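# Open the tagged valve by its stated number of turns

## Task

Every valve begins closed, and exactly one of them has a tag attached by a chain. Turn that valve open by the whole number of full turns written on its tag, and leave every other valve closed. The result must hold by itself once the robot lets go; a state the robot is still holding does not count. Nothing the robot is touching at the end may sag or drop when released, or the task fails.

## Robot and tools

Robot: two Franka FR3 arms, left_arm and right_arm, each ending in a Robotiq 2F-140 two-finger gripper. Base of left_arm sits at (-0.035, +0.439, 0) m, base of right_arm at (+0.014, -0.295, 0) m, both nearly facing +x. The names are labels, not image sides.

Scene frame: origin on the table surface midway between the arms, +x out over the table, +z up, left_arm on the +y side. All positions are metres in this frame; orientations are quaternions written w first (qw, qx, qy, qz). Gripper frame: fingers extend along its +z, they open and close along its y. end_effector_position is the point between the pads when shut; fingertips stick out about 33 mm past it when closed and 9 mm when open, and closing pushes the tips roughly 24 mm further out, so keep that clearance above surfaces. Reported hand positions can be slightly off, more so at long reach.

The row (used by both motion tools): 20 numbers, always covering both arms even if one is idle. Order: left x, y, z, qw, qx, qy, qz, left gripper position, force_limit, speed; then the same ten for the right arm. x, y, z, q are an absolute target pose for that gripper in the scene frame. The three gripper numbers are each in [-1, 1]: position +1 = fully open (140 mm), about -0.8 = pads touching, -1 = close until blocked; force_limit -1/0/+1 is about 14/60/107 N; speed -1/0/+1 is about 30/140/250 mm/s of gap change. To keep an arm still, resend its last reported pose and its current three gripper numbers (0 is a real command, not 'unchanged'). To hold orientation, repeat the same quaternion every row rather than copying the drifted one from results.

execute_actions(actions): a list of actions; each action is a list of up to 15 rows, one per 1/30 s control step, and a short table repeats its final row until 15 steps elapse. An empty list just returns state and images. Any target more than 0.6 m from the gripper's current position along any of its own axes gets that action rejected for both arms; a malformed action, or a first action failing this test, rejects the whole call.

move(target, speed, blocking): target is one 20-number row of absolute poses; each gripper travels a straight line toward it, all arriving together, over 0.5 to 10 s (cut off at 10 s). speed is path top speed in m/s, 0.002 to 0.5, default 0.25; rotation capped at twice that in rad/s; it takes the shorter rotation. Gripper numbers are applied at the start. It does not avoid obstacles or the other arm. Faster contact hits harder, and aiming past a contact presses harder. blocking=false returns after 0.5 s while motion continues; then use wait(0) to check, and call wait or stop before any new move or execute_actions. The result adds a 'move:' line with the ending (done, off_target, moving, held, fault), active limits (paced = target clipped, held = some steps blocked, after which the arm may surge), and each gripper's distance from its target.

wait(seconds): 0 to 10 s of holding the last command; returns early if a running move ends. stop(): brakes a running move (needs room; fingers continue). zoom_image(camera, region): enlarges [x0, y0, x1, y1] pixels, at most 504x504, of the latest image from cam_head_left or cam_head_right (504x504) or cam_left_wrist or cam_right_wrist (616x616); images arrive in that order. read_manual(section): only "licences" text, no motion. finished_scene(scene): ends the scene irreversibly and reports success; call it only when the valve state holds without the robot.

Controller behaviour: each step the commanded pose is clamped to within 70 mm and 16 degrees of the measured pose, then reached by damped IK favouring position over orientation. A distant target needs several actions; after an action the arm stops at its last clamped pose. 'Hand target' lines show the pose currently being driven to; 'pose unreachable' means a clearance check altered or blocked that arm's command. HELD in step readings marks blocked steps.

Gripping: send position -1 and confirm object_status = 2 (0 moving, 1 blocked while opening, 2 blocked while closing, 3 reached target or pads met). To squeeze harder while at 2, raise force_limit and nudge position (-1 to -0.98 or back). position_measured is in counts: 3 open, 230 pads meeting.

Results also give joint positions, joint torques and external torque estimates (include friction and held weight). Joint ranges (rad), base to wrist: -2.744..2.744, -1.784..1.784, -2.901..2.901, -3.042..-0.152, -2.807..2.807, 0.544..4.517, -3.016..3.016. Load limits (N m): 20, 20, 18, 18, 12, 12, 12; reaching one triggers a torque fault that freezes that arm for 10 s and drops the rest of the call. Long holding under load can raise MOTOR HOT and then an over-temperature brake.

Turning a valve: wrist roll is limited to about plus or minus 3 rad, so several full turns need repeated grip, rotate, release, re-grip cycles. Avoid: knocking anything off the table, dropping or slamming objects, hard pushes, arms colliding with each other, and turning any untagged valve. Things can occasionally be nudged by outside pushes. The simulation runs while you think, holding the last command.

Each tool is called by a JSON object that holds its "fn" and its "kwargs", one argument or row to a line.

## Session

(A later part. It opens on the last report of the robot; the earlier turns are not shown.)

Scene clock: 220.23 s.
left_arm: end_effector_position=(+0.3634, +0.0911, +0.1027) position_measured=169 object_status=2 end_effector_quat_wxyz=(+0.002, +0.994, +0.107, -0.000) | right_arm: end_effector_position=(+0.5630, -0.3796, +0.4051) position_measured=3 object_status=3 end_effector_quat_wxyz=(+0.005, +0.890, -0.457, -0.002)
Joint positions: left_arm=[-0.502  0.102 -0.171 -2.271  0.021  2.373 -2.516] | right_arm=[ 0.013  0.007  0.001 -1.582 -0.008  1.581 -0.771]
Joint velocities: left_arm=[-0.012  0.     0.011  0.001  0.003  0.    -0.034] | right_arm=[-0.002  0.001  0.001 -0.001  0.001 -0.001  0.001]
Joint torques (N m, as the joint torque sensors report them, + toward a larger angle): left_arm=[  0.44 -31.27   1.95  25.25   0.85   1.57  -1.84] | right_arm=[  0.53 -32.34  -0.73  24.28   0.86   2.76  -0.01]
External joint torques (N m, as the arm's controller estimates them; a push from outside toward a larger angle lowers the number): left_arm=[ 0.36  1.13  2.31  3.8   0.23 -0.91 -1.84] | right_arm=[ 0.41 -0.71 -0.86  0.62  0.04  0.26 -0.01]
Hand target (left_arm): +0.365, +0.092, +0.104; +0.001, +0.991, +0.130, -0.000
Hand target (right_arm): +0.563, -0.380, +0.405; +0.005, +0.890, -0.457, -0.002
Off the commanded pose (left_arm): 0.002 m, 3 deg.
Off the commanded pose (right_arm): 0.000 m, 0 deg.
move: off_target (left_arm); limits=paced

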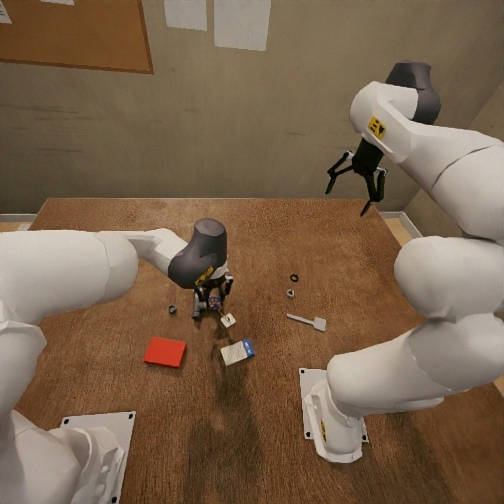

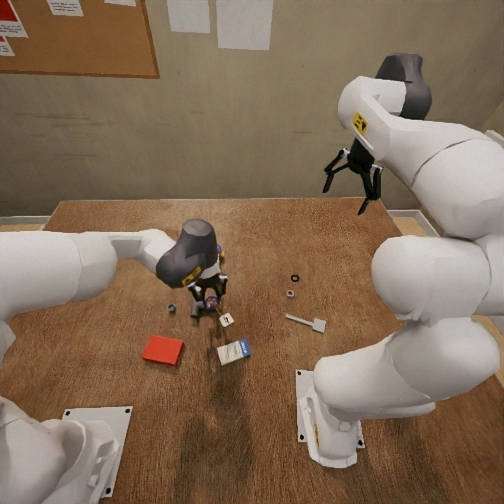

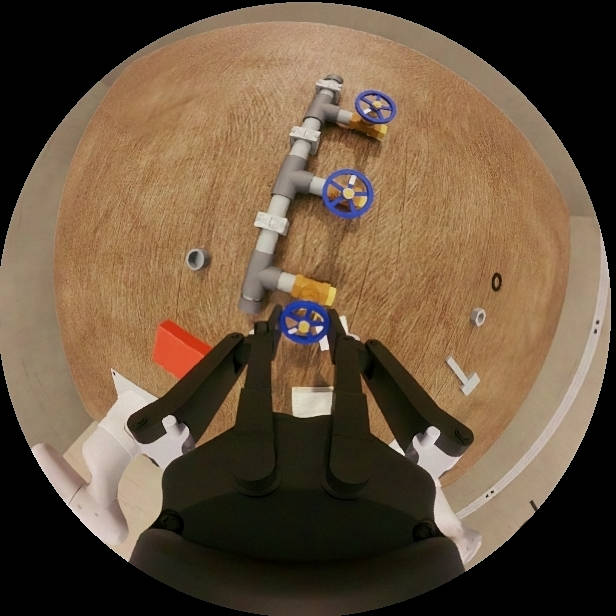

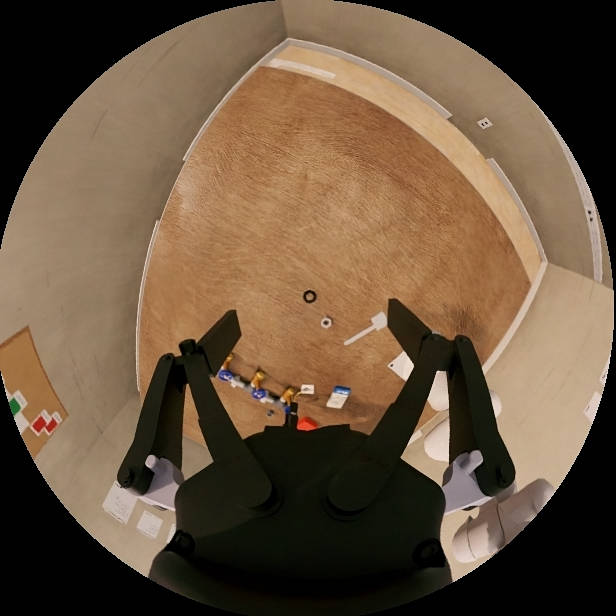

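{"fn": "move", "kwargs": {
  "target": [0.365,0.092,0.104,0,0.5,-0.866,0,0.1,0.8,1,0.563,-0.3796,0.4051,0.005,0.89,-0.457,-0.002,1,0,0],
  "speed": 0.5
}}

{"fn": "move", "kwargs": {
  "target": [0.365,0.092,0.104,0,-0.609,-0.793,0,0.1,0.8,1,0.563,-0.3796,0.4051,0.005,0.89,-0.457,-0.002,1,0,0],
  "speed": 0.5
}}

{"fn": "move", "kwargs": {
  "target": [0.365,0.092,0.104,0,-0.609,-0.793,0,-1,0.8,1,0.563,-0.3796,0.4051,0.005,0.89,-0.457,-0.002,1,0,0]
}}

{"fn": "zoom_image", "kwargs": {
  "camera": "cam_left_wrist",
  "region": [250, 270, 360, 380]
}}

{"fn": "move", "kwargs": {
  "target": [0.365,0.092,0.104,0,0.5,-0.866,0,-1,0.8,1,0.563,-0.3796,0.4051,0.005,0.89,-0.457,-0.002,1,0,0],
  "speed": 0.5
}}

{"fn": "move", "kwargs": {
  "target": [0.365,0.092,0.104,0,0.966,0.259,0,-1,0.8,1,0.563,-0.3796,0.4051,0.005,0.89,-0.457,-0.002,1,0,0],
  "speed": 0.5
}}

{"fn": "zoom_image", "kwargs": {
  "camera": "cam_left_wrist",
  "region": [250, 270, 360, 380]
}}

Scene clock: 237.40 s.
left_arm: end_effector_position=(+0.3657, +0.0919, +0.1048) position_measured=117 object_status=3 end_effector_quat_wxyz=(+0.002, -0.505, +0.863, -0.001) | right_arm: end_effector_position=(+0.5630, -0.3796, +0.4051) position_measured=3 object_status=3 end_effector_quat_wxyz=(+0.005, +0.890, -0.457, -0.002)
Joint positions: left_arm=[-0.164  0.113 -0.51  -2.266  0.084  2.367 -0.261] | right_arm=[ 0.013  0.007  0.001 -1.582 -0.008  1.581 -0.771]
Joint velocities: left_arm=[ 0.001  0.001 -0.    -0.001 -0.002  0.     0.032] | right_arm=[-0.001 -0.001  0.    -0.001 -0.    -0.    -0.001]
Joint torques (N m, as the joint torque sensors report them, + toward a larger angle): left_arm=[  0.9  -27.16  -1.82  23.6    0.03   2.02   0.28] | right_arm=[  0.5  -32.42  -0.77  24.42   0.86   2.71  -0.02]
External joint torques (N m, as the arm's controller estimates them; a push from outside toward a larger angle lowers the number): left_arm=[ 0.87  2.38 -0.27  2.11 -0.53 -0.49  0.28] | right_arm=[ 0.54 -0.6  -0.74  0.64  0.05  0.2  -0.02]
Hand target (left_arm): +0.365, +0.092, +0.104; +0.000, -0.500, +0.866, +0.000
Hand target (right_arm): +0.563, -0.380, +0.405; +0.005, +0.890, -0.457, -0.002
Off the commanded pose (left_arm): 0.001 m, 1 deg.
Off the commanded pose (right_arm): 0.000 m, 0 deg.
move: done; limits=paced

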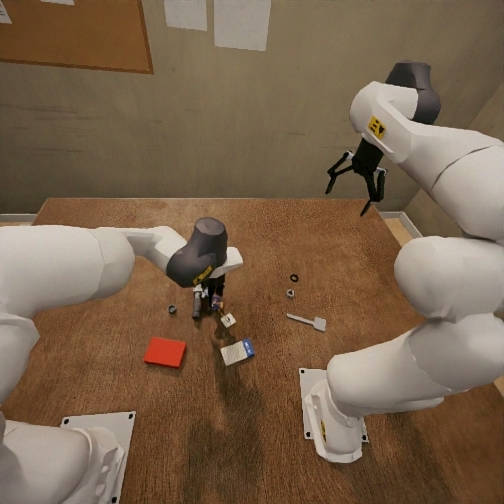

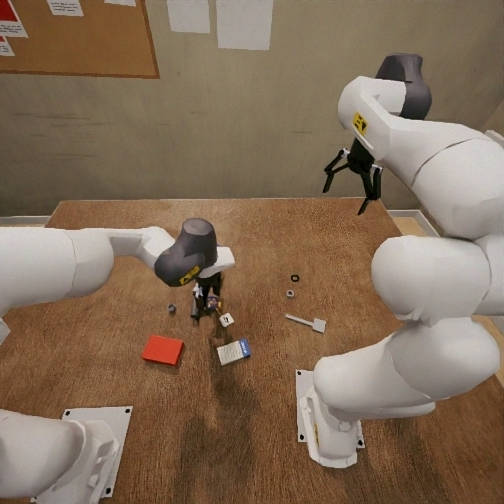

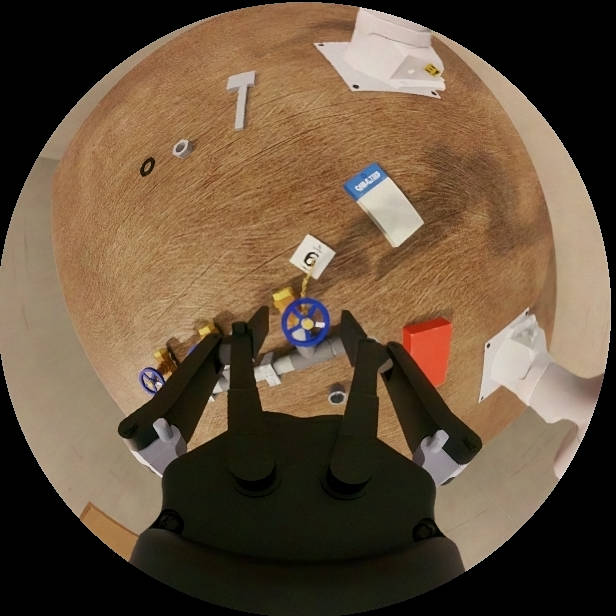

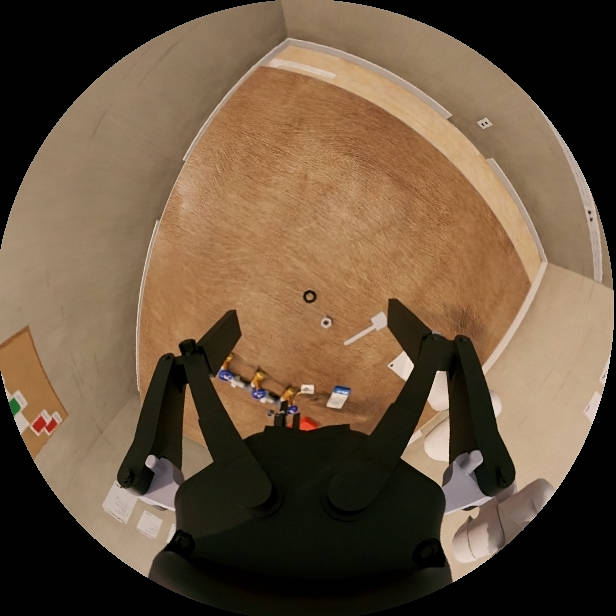

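Scene clock: 241.40 s.
left_arm: end_effector_position=(+0.3658, +0.0913, +0.1054) position_measured=117 object_status=3 end_effector_quat_wxyz=(+0.001, +0.604, +0.797, +0.001) | right_arm: end_effector_position=(+0.5630, -0.3796, +0.4051) position_measured=3 object_status=3 end_effector_quat_wxyz=(+0.005, +0.890, -0.457, -0.002)
Joint positions: left_arm=[ 0.425  0.225 -1.108 -2.255  0.283  2.338  1.952] | right_arm=[ 0.013  0.007  0.001 -1.582 -0.008  1.581 -0.771]
Joint velocities: left_arm=[ 0.001 -0.001 -0.002 -0.     0.    -0.001  0.03 ] | right_arm=[-0.001 -0.     0.    -0.    -0.001  0.    -0.001]
Joint torques (N m, as the joint torque sensors report them, + toward a larger angle): left_arm=[  0.92 -18.44  -6.61  20.57   1.11   2.39   0.2 ] | right_arm=[  0.25 -32.36  -0.63  24.34   0.85   2.72  -0.03]
External joint torques (N m, as the arm's controller estimates them; a push from outside toward a larger angle lowers the number): left_arm=[ 0.99  1.04 -0.55 -0.63  0.5  -0.02  0.21] | right_arm=[ 0.27 -0.53 -0.61  0.53  0.04  0.2  -0.03]
Hand target (left_arm): +0.365, +0.092, +0.104; -0.000, +0.609, +0.793, +0.000
Hand target (right_arm): +0.563, -0.380, +0.405; +0.005, +0.890, -0.457, -0.002
Off the commanded pose (left_arm): 0.002 m, 1 deg.
Off the commanded pose (right_arm): 0.000 m, 0 deg.
move: done; limits=paced

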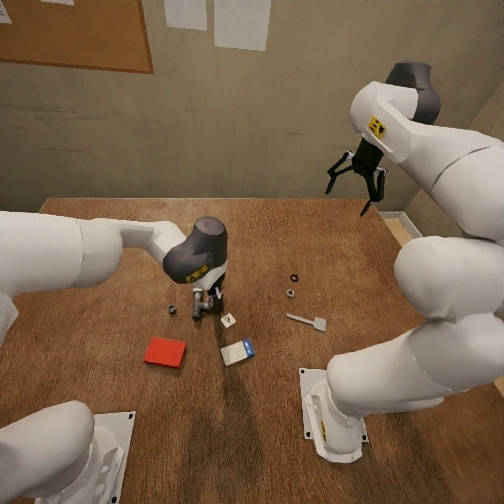

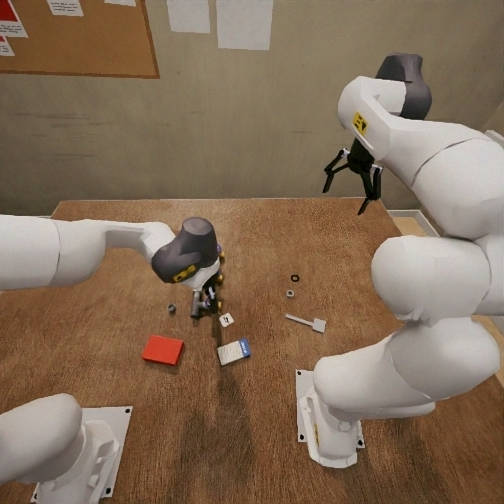

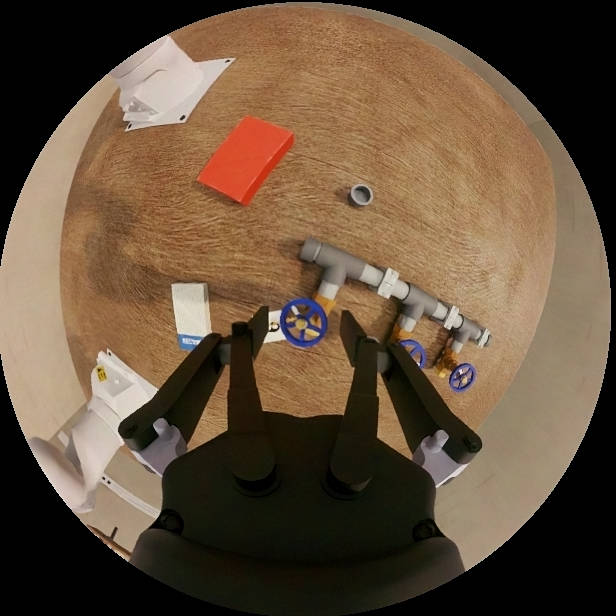

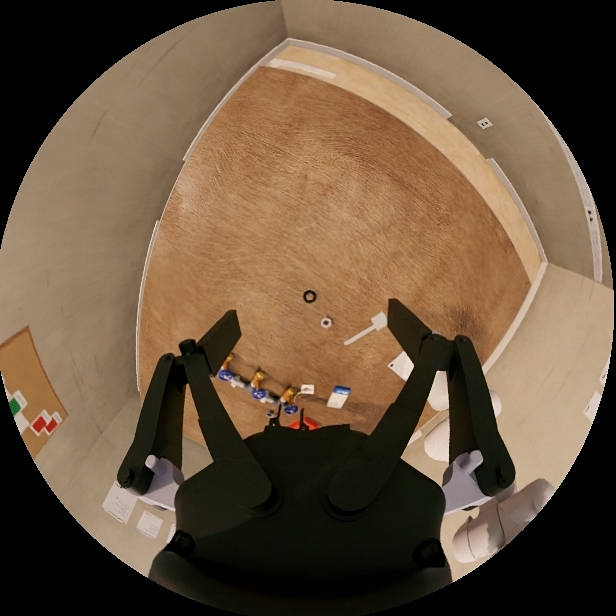

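Scene clock: 242.10 s.
left_arm: end_effector_position=(+0.3643, +0.0908, +0.1056) position_measured=169 object_status=2 end_effector_quat_wxyz=(-0.000, +0.606, +0.796, +0.001) | right_arm: end_effector_position=(+0.5630, -0.3796, +0.4051) position_measured=3 object_status=3 end_effector_quat_wxyz=(+0.005, +0.890, -0.457, -0.002)
Joint positions: left_arm=[ 0.424  0.224 -1.11  -2.255  0.281  2.335  1.955] | right_arm=[ 0.013  0.007  0.001 -1.582 -0.008  1.581 -0.771]
Joint velocities: left_arm=[-0.001 -0.    -0.     0.001  0.    -0.    -0.   ] | right_arm=[-0.001  0.     0.002 -0.001  0.    -0.     0.001]
Joint torques (N m, as the joint torque sensors report them, + toward a larger angle): left_arm=[  1.72 -16.91  -5.41  20.73   1.3    3.03   0.46] | right_arm=[  0.45 -32.4   -0.65  24.26   0.88   2.78  -0.02]
External joint torques (N m, as the arm's controller estimates them; a push from outside toward a larger angle lowers the number): left_arm=[ 1.69  2.53  0.54 -0.51  0.69  0.62  0.46] | right_arm=[ 0.43 -0.7  -0.68  0.54  0.07  0.27 -0.02]
Hand target (left_arm): +0.365, +0.092, +0.104; -0.000, +0.609, +0.793, +0.000
Hand target (right_arm): +0.563, -0.380, +0.405; +0.005, +0.890, -0.457, -0.002
Off the commanded pose (left_arm): 0.002 m, 0 deg.
Off the commanded pose (right_arm): 0.000 m, 0 deg.
move: done

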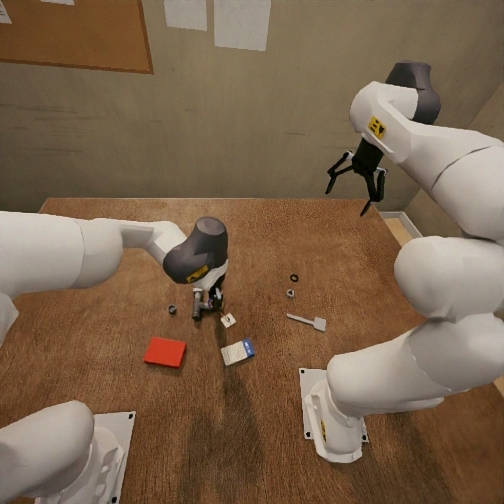

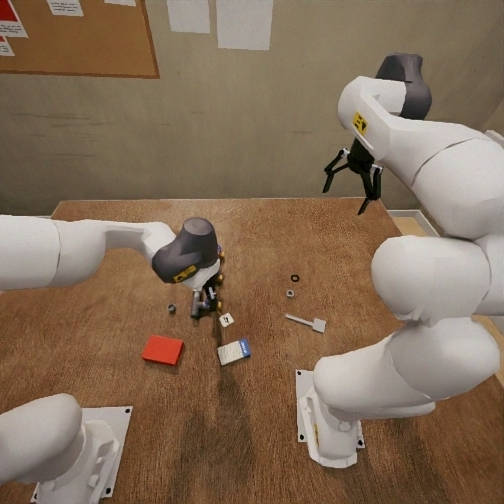

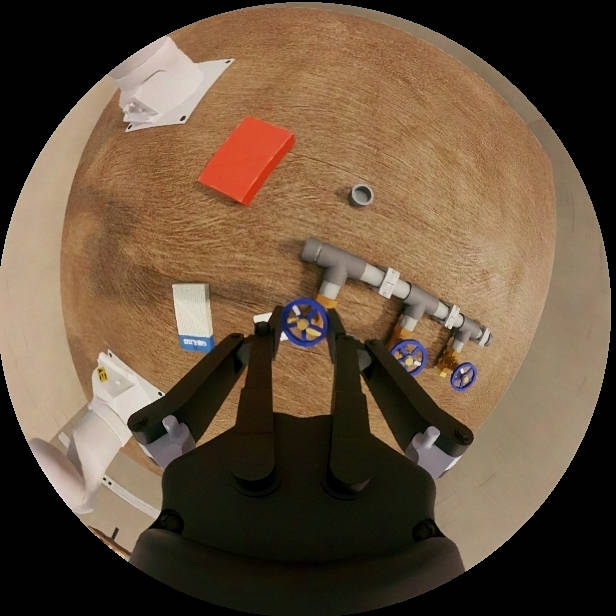

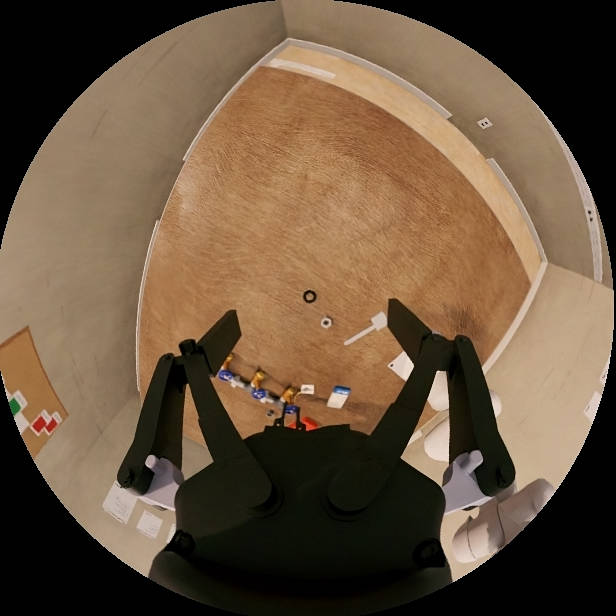

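Region (250, 270, 360, 380) of cam_left_wrist's 616x616 image, scaled by 4.582, with more detail than that image has.

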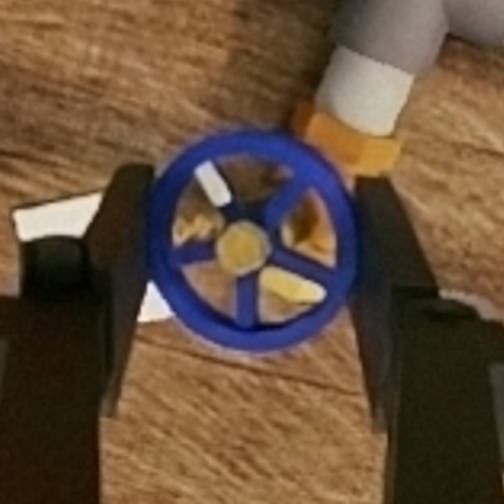

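Scene clock: 246.50 s.
left_arm: end_effector_position=(+0.3653, +0.0926, +0.1040) position_measured=169 object_status=2 end_effector_quat_wxyz=(+0.001, -0.485, +0.875, -0.001) | right_arm: end_effector_position=(+0.5630, -0.3796, +0.4051) position_measured=3 object_status=3 end_effector_quat_wxyz=(+0.005, +0.890, -0.457, -0.002)
Joint positions: left_arm=[-0.152  0.113 -0.52  -2.269  0.083  2.37  -0.214] | right_arm=[ 0.013  0.007  0.001 -1.582 -0.008  1.581 -0.771]
Joint velocities: left_arm=[-0.009 -0.001  0.005  0.001  0.004 -0.001 -0.032] | right_arm=[ 0.     0.    -0.001 -0.001 -0.001  0.    -0.001]
Joint torques (N m, as the joint torque sensors report them, + toward a larger angle): left_arm=[ -0.66 -27.12  -0.28  24.75  -0.28   1.96  -1.27] | right_arm=[  0.51 -32.16  -0.44  24.09   0.82   2.78  -0.01]
External joint torques (N m, as the arm's controller estimates them; a push from outside toward a larger angle lowers the number): left_arm=[-0.54  2.38  1.46  3.19 -0.84 -0.56 -1.27] | right_arm=[ 0.45 -0.45 -0.49  0.37  0.01  0.27 -0.01]
Hand target (left_arm): +0.365, +0.092, +0.104; -0.001, -0.500, +0.866, -0.001
Hand target (right_arm): +0.563, -0.380, +0.405; +0.005, +0.890, -0.457, -0.002
Off the commanded pose (left_arm): 0.001 m, 2 deg.
Off the commanded pose (right_arm): 0.000 m, 0 deg.
move: done; limits=paced

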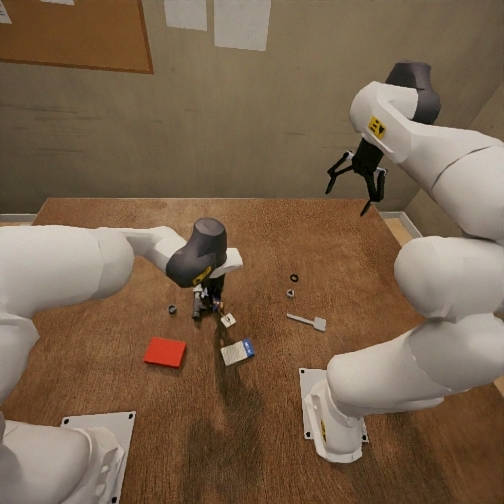

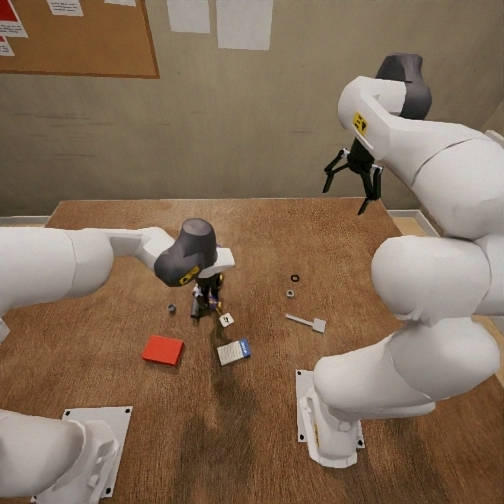

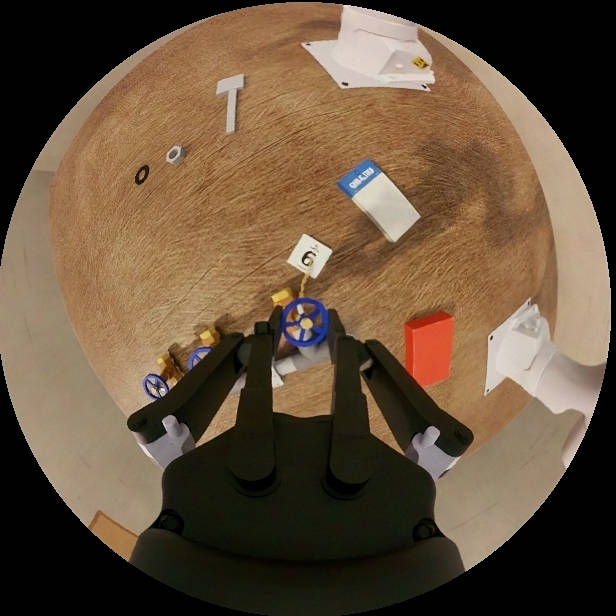

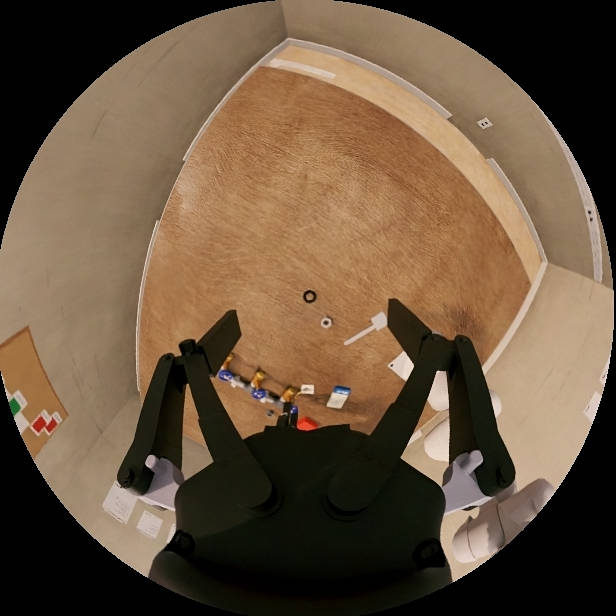

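Scene clock: 251.37 s.
left_arm: end_effector_position=(+0.3637, +0.0909, +0.1031) position_measured=169 object_status=2 end_effector_quat_wxyz=(+0.002, +0.971, +0.237, +0.000) | right_arm: end_effector_position=(+0.5630, -0.3796, +0.4051) position_measured=3 object_status=3 end_effector_quat_wxyz=(+0.005, +0.890, -0.457, -0.002)
Joint positions: left_arm=[-0.546  0.101 -0.127 -2.27   0.016  2.374 -2.778] | right_arm=[ 0.013  0.007  0.001 -1.582 -0.008  1.581 -0.771]
Joint velocities: left_arm=[-0.008  0.     0.005 -0.     0.003 -0.001 -0.034] | right_arm=[-0.001 -0.    -0.001  0.001  0.001 -0.001  0.   ]
Joint torques (N m, as the joint torque sensors report them, + toward a larger angle): left_arm=[  0.52 -31.04   2.3   25.58   0.54   1.4   -1.65] | right_arm=[  0.58 -32.21  -0.6   24.18   0.85   2.77  -0.03]
External joint torques (N m, as the arm's controller estimates them; a push from outside toward a larger angle lowers the number): left_arm=[ 0.5   1.39  2.58  4.22 -0.08 -1.06 -1.64] | right_arm=[ 0.65 -0.38 -0.54  0.38  0.05  0.25 -0.03]
Hand target (left_arm): +0.365, +0.092, +0.104; +0.001, +0.966, +0.259, -0.000
Hand target (right_arm): +0.563, -0.380, +0.405; +0.005, +0.890, -0.457, -0.002
Off the commanded pose (left_arm): 0.002 m, 3 deg.
Off the commanded pose (right_arm): 0.000 m, 0 deg.
move: off_target (left_arm); limits=paced

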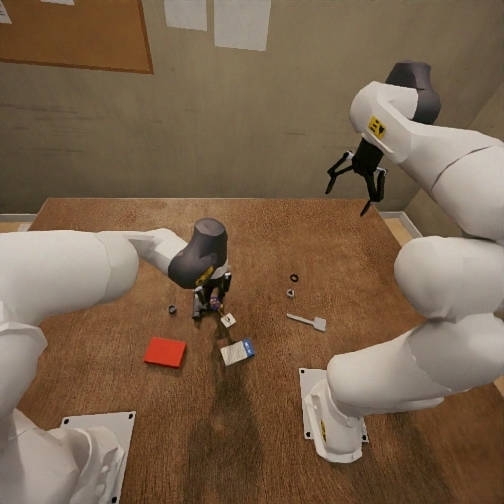

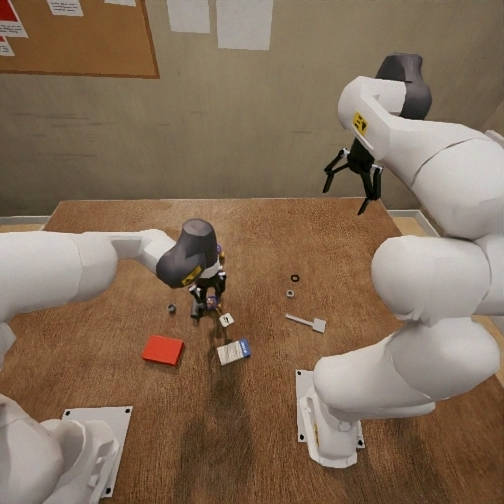

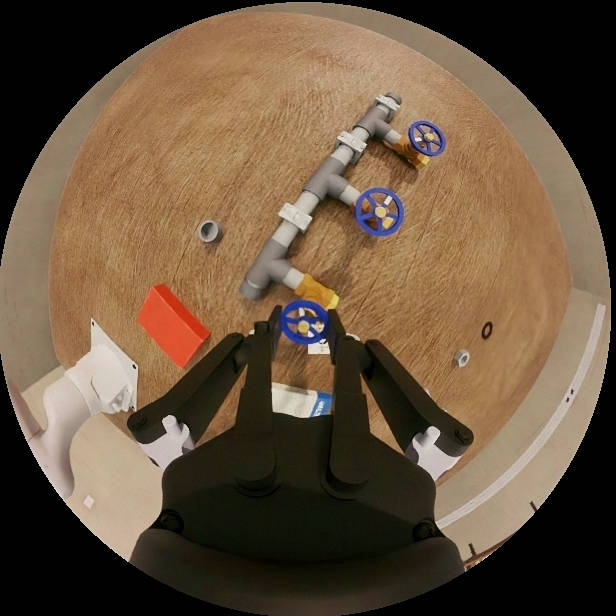

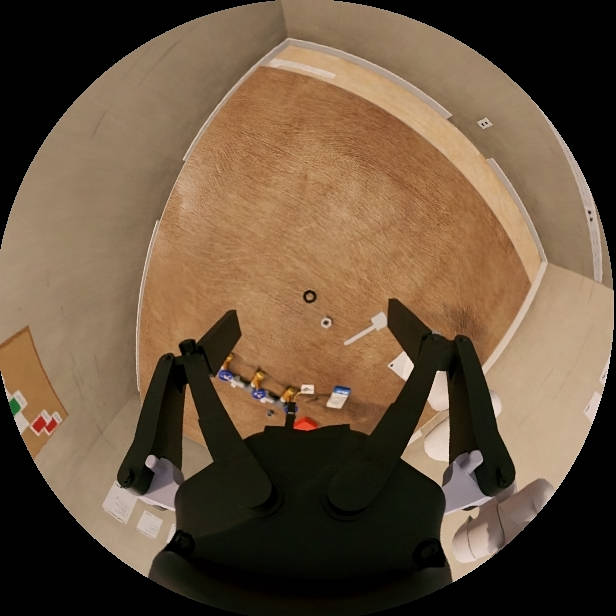

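Region (250, 270, 360, 380) of cam_left_wrist's 616x616 image, scaled by 4.582, with more detail than that image has.

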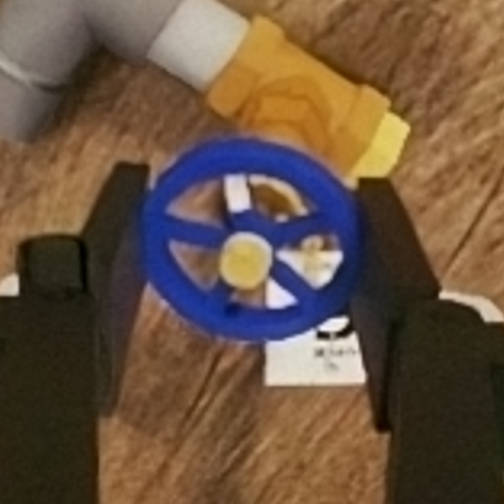

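{"fn": "move", "kwargs": {
  "target": [0.365,0.092,0.105,0,0.5,-0.866,0,0.1,0.8,1,0.563,-0.3796,0.4051,0.005,0.89,-0.457,-0.002,1,0,0],
  "speed": 0.5
}}

{"fn": "move", "kwargs": {
  "target": [0.365,0.092,0.105,0,-0.609,-0.793,0,0.1,0.8,1,0.563,-0.3796,0.4051,0.005,0.89,-0.457,-0.002,1,0,0],
  "speed": 0.5
}}

{"fn": "move", "kwargs": {
  "target": [0.365,0.092,0.105,0,0.5,-0.866,0,-1,0.8,1,0.563,-0.3796,0.4051,0.005,0.89,-0.457,-0.002,1,0,0],
  "speed": 0.5
}}

{"fn": "move", "kwargs": {
  "target": [0.365,0.092,0.105,0,0.966,0.259,0,-1,0.8,1,0.563,-0.3796,0.4051,0.005,0.89,-0.457,-0.002,1,0,0],
  "speed": 0.5
}}

{"fn": "zoom_image", "kwargs": {
  "camera": "cam_left_wrist",
  "region": [250, 270, 360, 380]
}}

Scene clock: 263.67 s.
left_arm: end_effector_position=(+0.3657, +0.0919, +0.1058) position_measured=117 object_status=3 end_effector_quat_wxyz=(+0.002, -0.505, +0.863, -0.001) | right_arm: end_effector_position=(+0.5630, -0.3796, +0.4051) position_measured=3 object_status=3 end_effector_quat_wxyz=(+0.005, +0.890, -0.457, -0.002)
Joint positions: left_arm=[-0.175  0.111 -0.499 -2.265  0.08   2.365 -0.259] | right_arm=[ 0.013  0.007  0.001 -1.582 -0.008  1.581 -0.771]
Joint velocities: left_arm=[-0.001  0.001 -0.002 -0.    -0.002 -0.001  0.036] | right_arm=[-0.002 -0.001  0.002  0.     0.002 -0.     0.001]
Joint torques (N m, as the joint torque sensors report them, + toward a larger angle): left_arm=[  1.04 -27.82  -2.16  23.58  -0.06   2.05   0.3 ] | right_arm=[  0.58 -32.4   -0.87  24.08   0.9    2.73  -0.03]
External joint torques (N m, as the arm's controller estimates them; a push from outside toward a larger angle lowers the number): left_arm=[ 1.23  1.84 -0.47  2.02 -0.63 -0.47  0.3 ] | right_arm=[ 0.67 -0.58 -0.79  0.3   0.1   0.22 -0.03]
Hand target (left_arm): +0.365, +0.092, +0.105; +0.000, -0.500, +0.866, +0.000
Hand target (right_arm): +0.563, -0.380, +0.405; +0.005, +0.890, -0.457, -0.002
Off the commanded pose (left_arm): 0.001 m, 1 deg.
Off the commanded pose (right_arm): 0.000 m, 0 deg.
move: done; limits=paced

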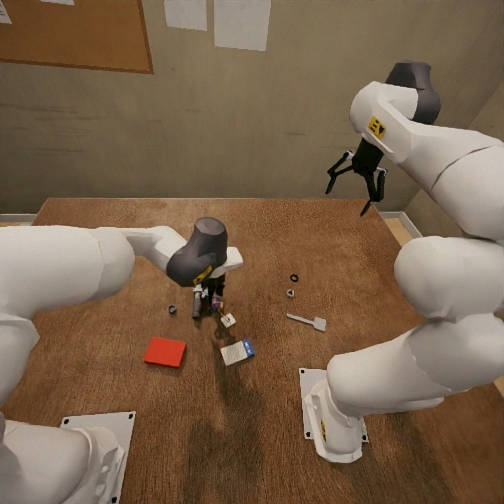

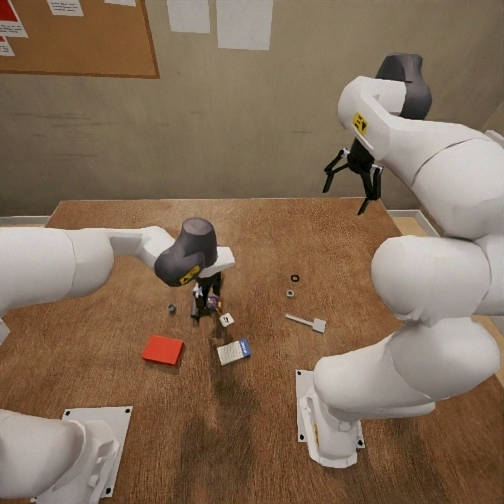

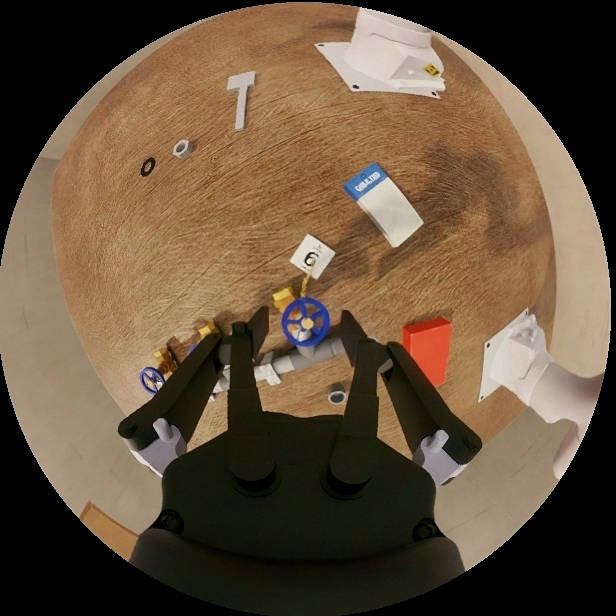

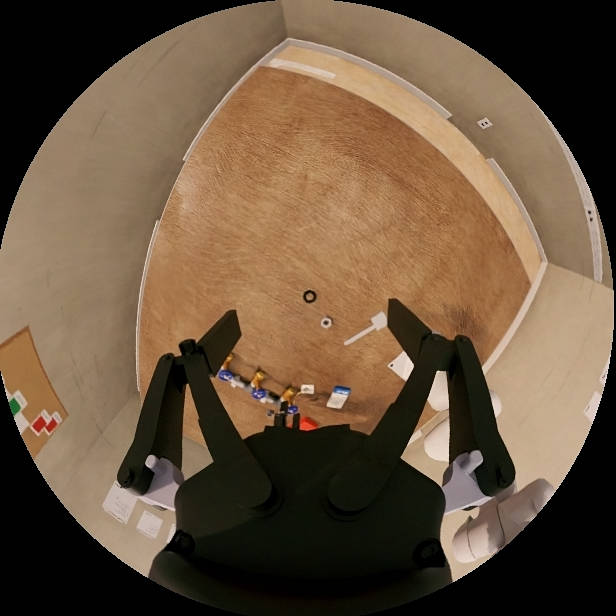

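Scene clock: 267.70 s.
left_arm: end_effector_position=(+0.3658, +0.0916, +0.1064) position_measured=117 object_status=3 end_effector_quat_wxyz=(+0.001, +0.604, +0.797, +0.001) | right_arm: end_effector_position=(+0.5630, -0.3796, +0.4051) position_measured=3 object_status=3 end_effector_quat_wxyz=(+0.005, +0.890, -0.457, -0.002)
Joint positions: left_arm=[ 0.388  0.205 -1.07  -2.256  0.255  2.34   1.973] | right_arm=[ 0.013  0.007  0.001 -1.582 -0.008  1.581 -0.771]
Joint velocities: left_arm=[ 0.004  0.001 -0.002 -0.001  0.     0.     0.029] | right_arm=[ 0.001 -0.001  0.001  0.    -0.001 -0.001  0.   ]
Joint torques (N m, as the joint torque sensors report them, + toward a larger angle): left_arm=[  1.05 -17.96  -6.18  21.15   0.89   2.46   0.24] | right_arm=[  0.56 -32.26  -0.87  24.21   0.9    2.73  -0.01]
External joint torques (N m, as the arm's controller estimates them; a push from outside toward a larger angle lowers the number): left_arm=[ 0.85  2.07 -1.01 -0.21  0.28  0.05  0.24] | right_arm=[ 0.46 -0.52 -0.97  0.49  0.08  0.23 -0.01]
Hand target (left_arm): +0.365, +0.092, +0.105; -0.000, +0.609, +0.793, +0.000
Hand target (right_arm): +0.563, -0.380, +0.405; +0.005, +0.890, -0.457, -0.002
Off the commanded pose (left_arm): 0.002 m, 1 deg.
Off the commanded pose (right_arm): 0.000 m, 0 deg.
move: done; limits=paced

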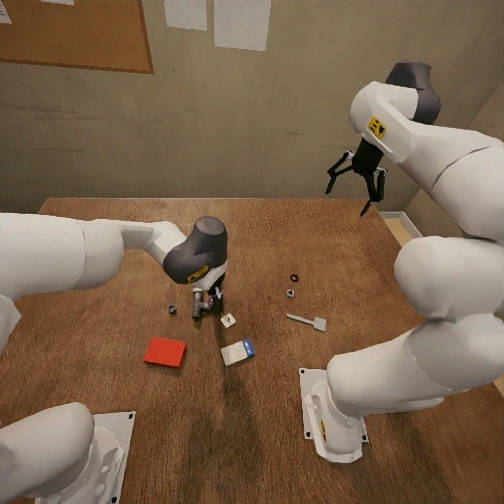

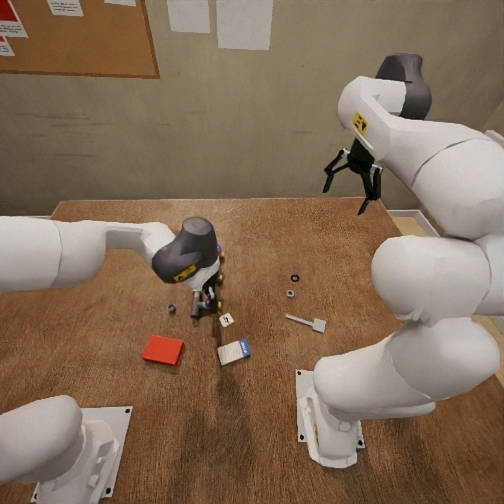

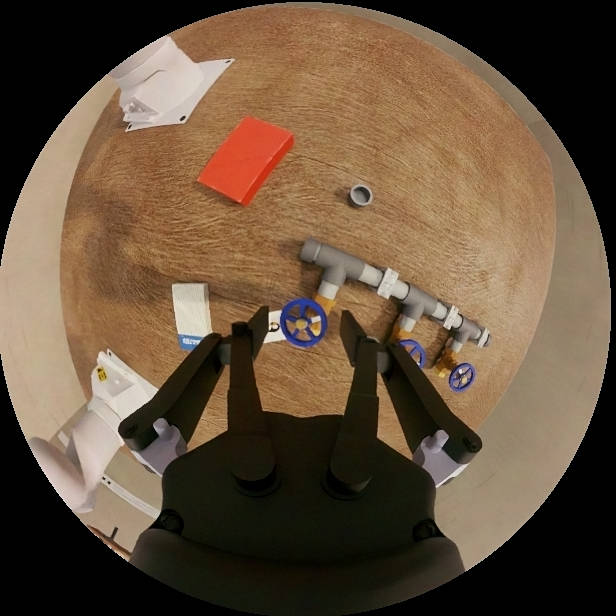

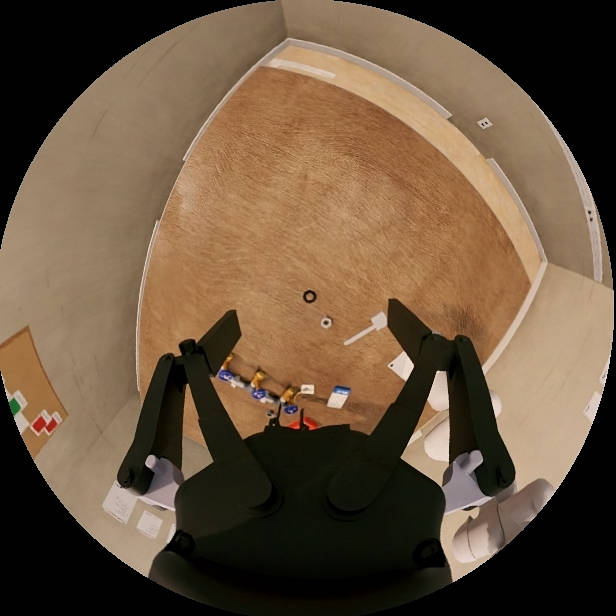

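Scene clock: 272.10 s.
left_arm: end_effector_position=(+0.3651, +0.0923, +0.1049) position_measured=169 object_status=2 end_effector_quat_wxyz=(+0.001, -0.484, +0.875, -0.002) | right_arm: end_effector_position=(+0.5630, -0.3796, +0.4051) position_measured=3 object_status=3 end_effector_quat_wxyz=(+0.005, +0.890, -0.457, -0.002)
Joint positions: left_arm=[-0.162  0.111 -0.511 -2.269  0.08   2.368 -0.211] | right_arm=[ 0.013  0.007  0.001 -1.582 -0.008  1.581 -0.771]
Joint velocities: left_arm=[-0.007  0.001  0.007  0.001  0.003 -0.002 -0.037] | right_arm=[ 0.001 -0.    -0.001  0.001  0.     0.     0.   ]
Joint torques (N m, as the joint torque sensors report them, + toward a larger angle): left_arm=[ -0.01 -27.5   -0.29  24.18  -0.13   1.87  -1.22] | right_arm=[  0.28 -32.21  -0.82  24.41   0.9    2.73  -0.04]
External joint torques (N m, as the arm's controller estimates them; a push from outside toward a larger angle lowers the number): left_arm=[ 0.01  2.01  1.3   2.63 -0.68 -0.65 -1.22] | right_arm=[ 0.25 -0.31 -0.85  0.58  0.08  0.22 -0.04]
Hand target (left_arm): +0.365, +0.092, +0.105; -0.001, -0.500, +0.866, -0.001
Hand target (right_arm): +0.563, -0.380, +0.405; +0.005, +0.890, -0.457, -0.002
Off the commanded pose (left_arm): 0.000 m, 2 deg.
Off the commanded pose (right_arm): 0.000 m, 0 deg.
move: done; limits=paced

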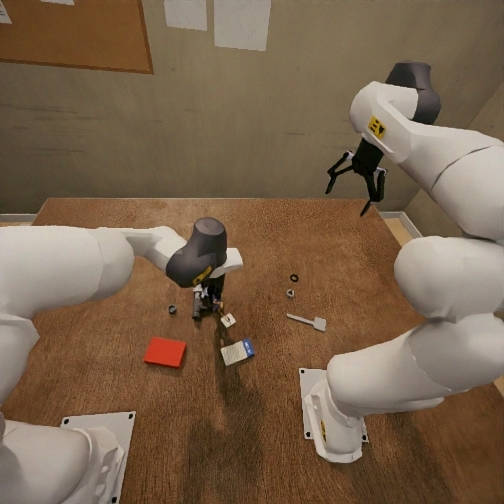

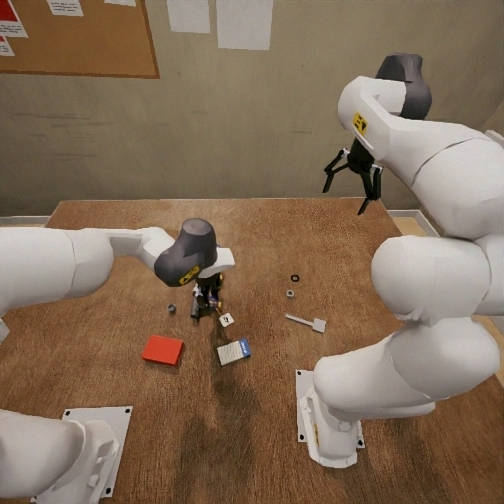

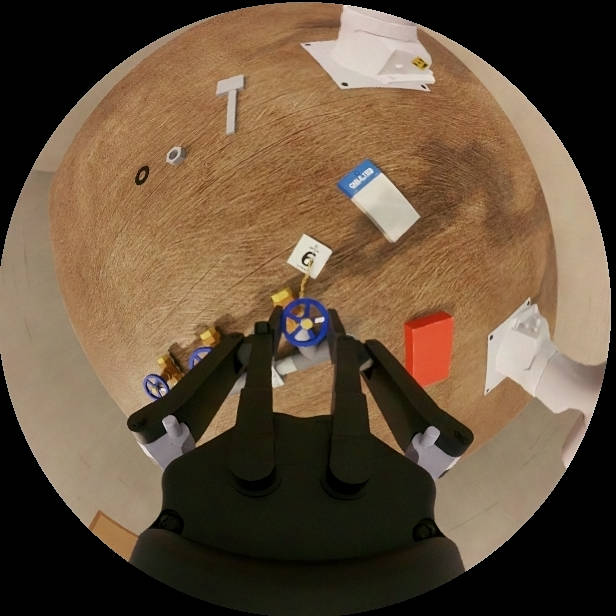

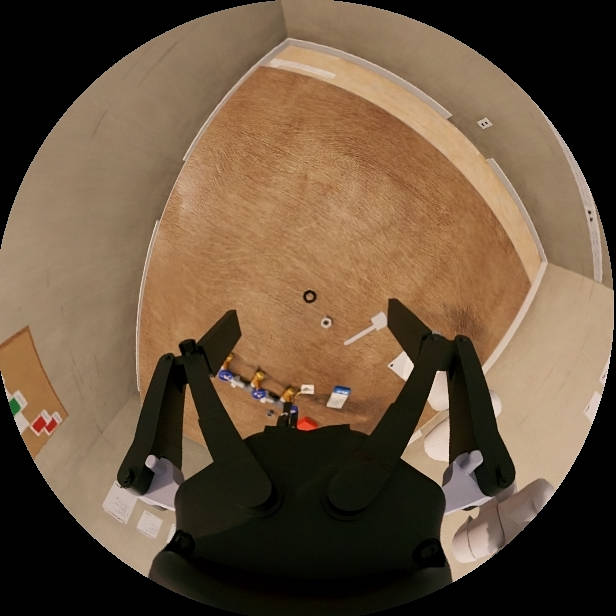

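Scene clock: 277.00 s.
left_arm: end_effector_position=(+0.3640, +0.0911, +0.1042) position_measured=169 object_status=2 end_effector_quat_wxyz=(+0.002, +0.971, +0.238, +0.001) | right_arm: end_effector_position=(+0.5630, -0.3796, +0.4051) position_measured=3 object_status=3 end_effector_quat_wxyz=(+0.005, +0.890, -0.457, -0.002)
Joint positions: left_arm=[-0.543  0.099 -0.13  -2.27   0.016  2.371 -2.779] | right_arm=[ 0.013  0.007  0.001 -1.582 -0.008  1.581 -0.771]
Joint velocities: left_arm=[-0.007 -0.     0.006 -0.     0.002 -0.001 -0.033] | right_arm=[ 0.001  0.    -0.001 -0.     0.001 -0.    -0.001]
Joint torques (N m, as the joint torque sensors report them, + toward a larger angle): left_arm=[  0.09 -31.45   2.09  26.04   0.42   1.45  -1.67] | right_arm=[  0.3  -32.62  -0.61  24.21   0.88   2.73  -0.03]
External joint torques (N m, as the arm's controller estimates them; a push from outside toward a larger angle lowers the number): left_arm=[ 0.03  1.03  2.33  4.64 -0.2  -1.01 -1.67] | right_arm=[ 0.26 -0.91 -0.64  0.5   0.06  0.22 -0.03]
Hand target (left_arm): +0.365, +0.092, +0.105; +0.001, +0.966, +0.259, -0.000
Hand target (right_arm): +0.563, -0.380, +0.405; +0.005, +0.890, -0.457, -0.002
Off the commanded pose (left_arm): 0.002 m, 3 deg.
Off the commanded pose (right_arm): 0.000 m, 0 deg.
move: off_target (left_arm); limits=paced

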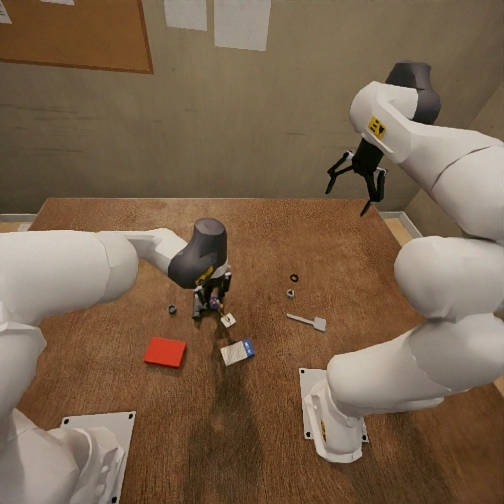

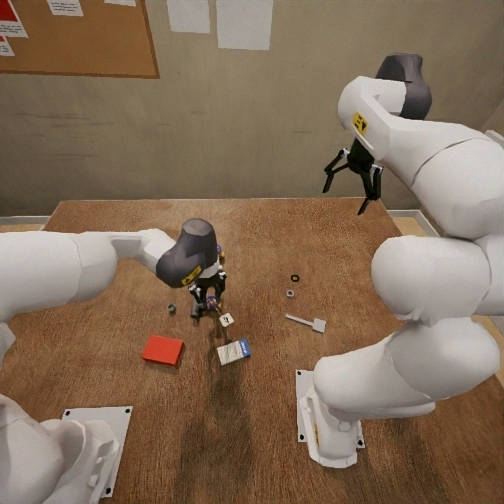

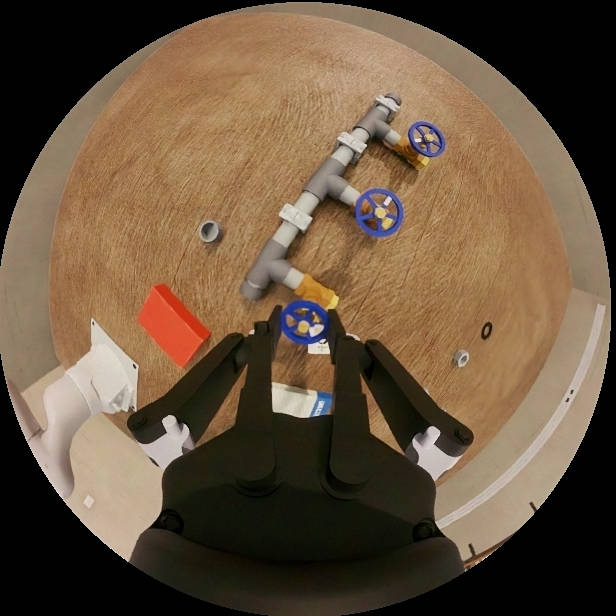

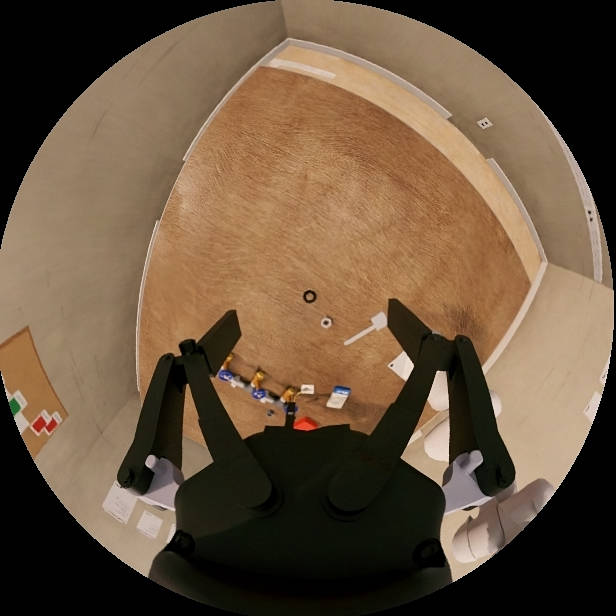

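Region (250, 270, 360, 380) of cam_left_wrist's 616x616 image, scaled by 4.582, with more detail than that image has.

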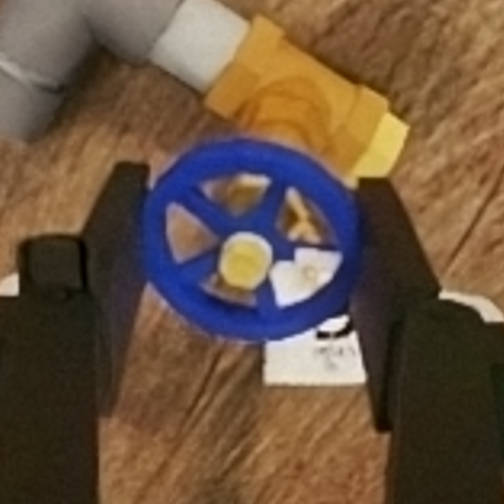

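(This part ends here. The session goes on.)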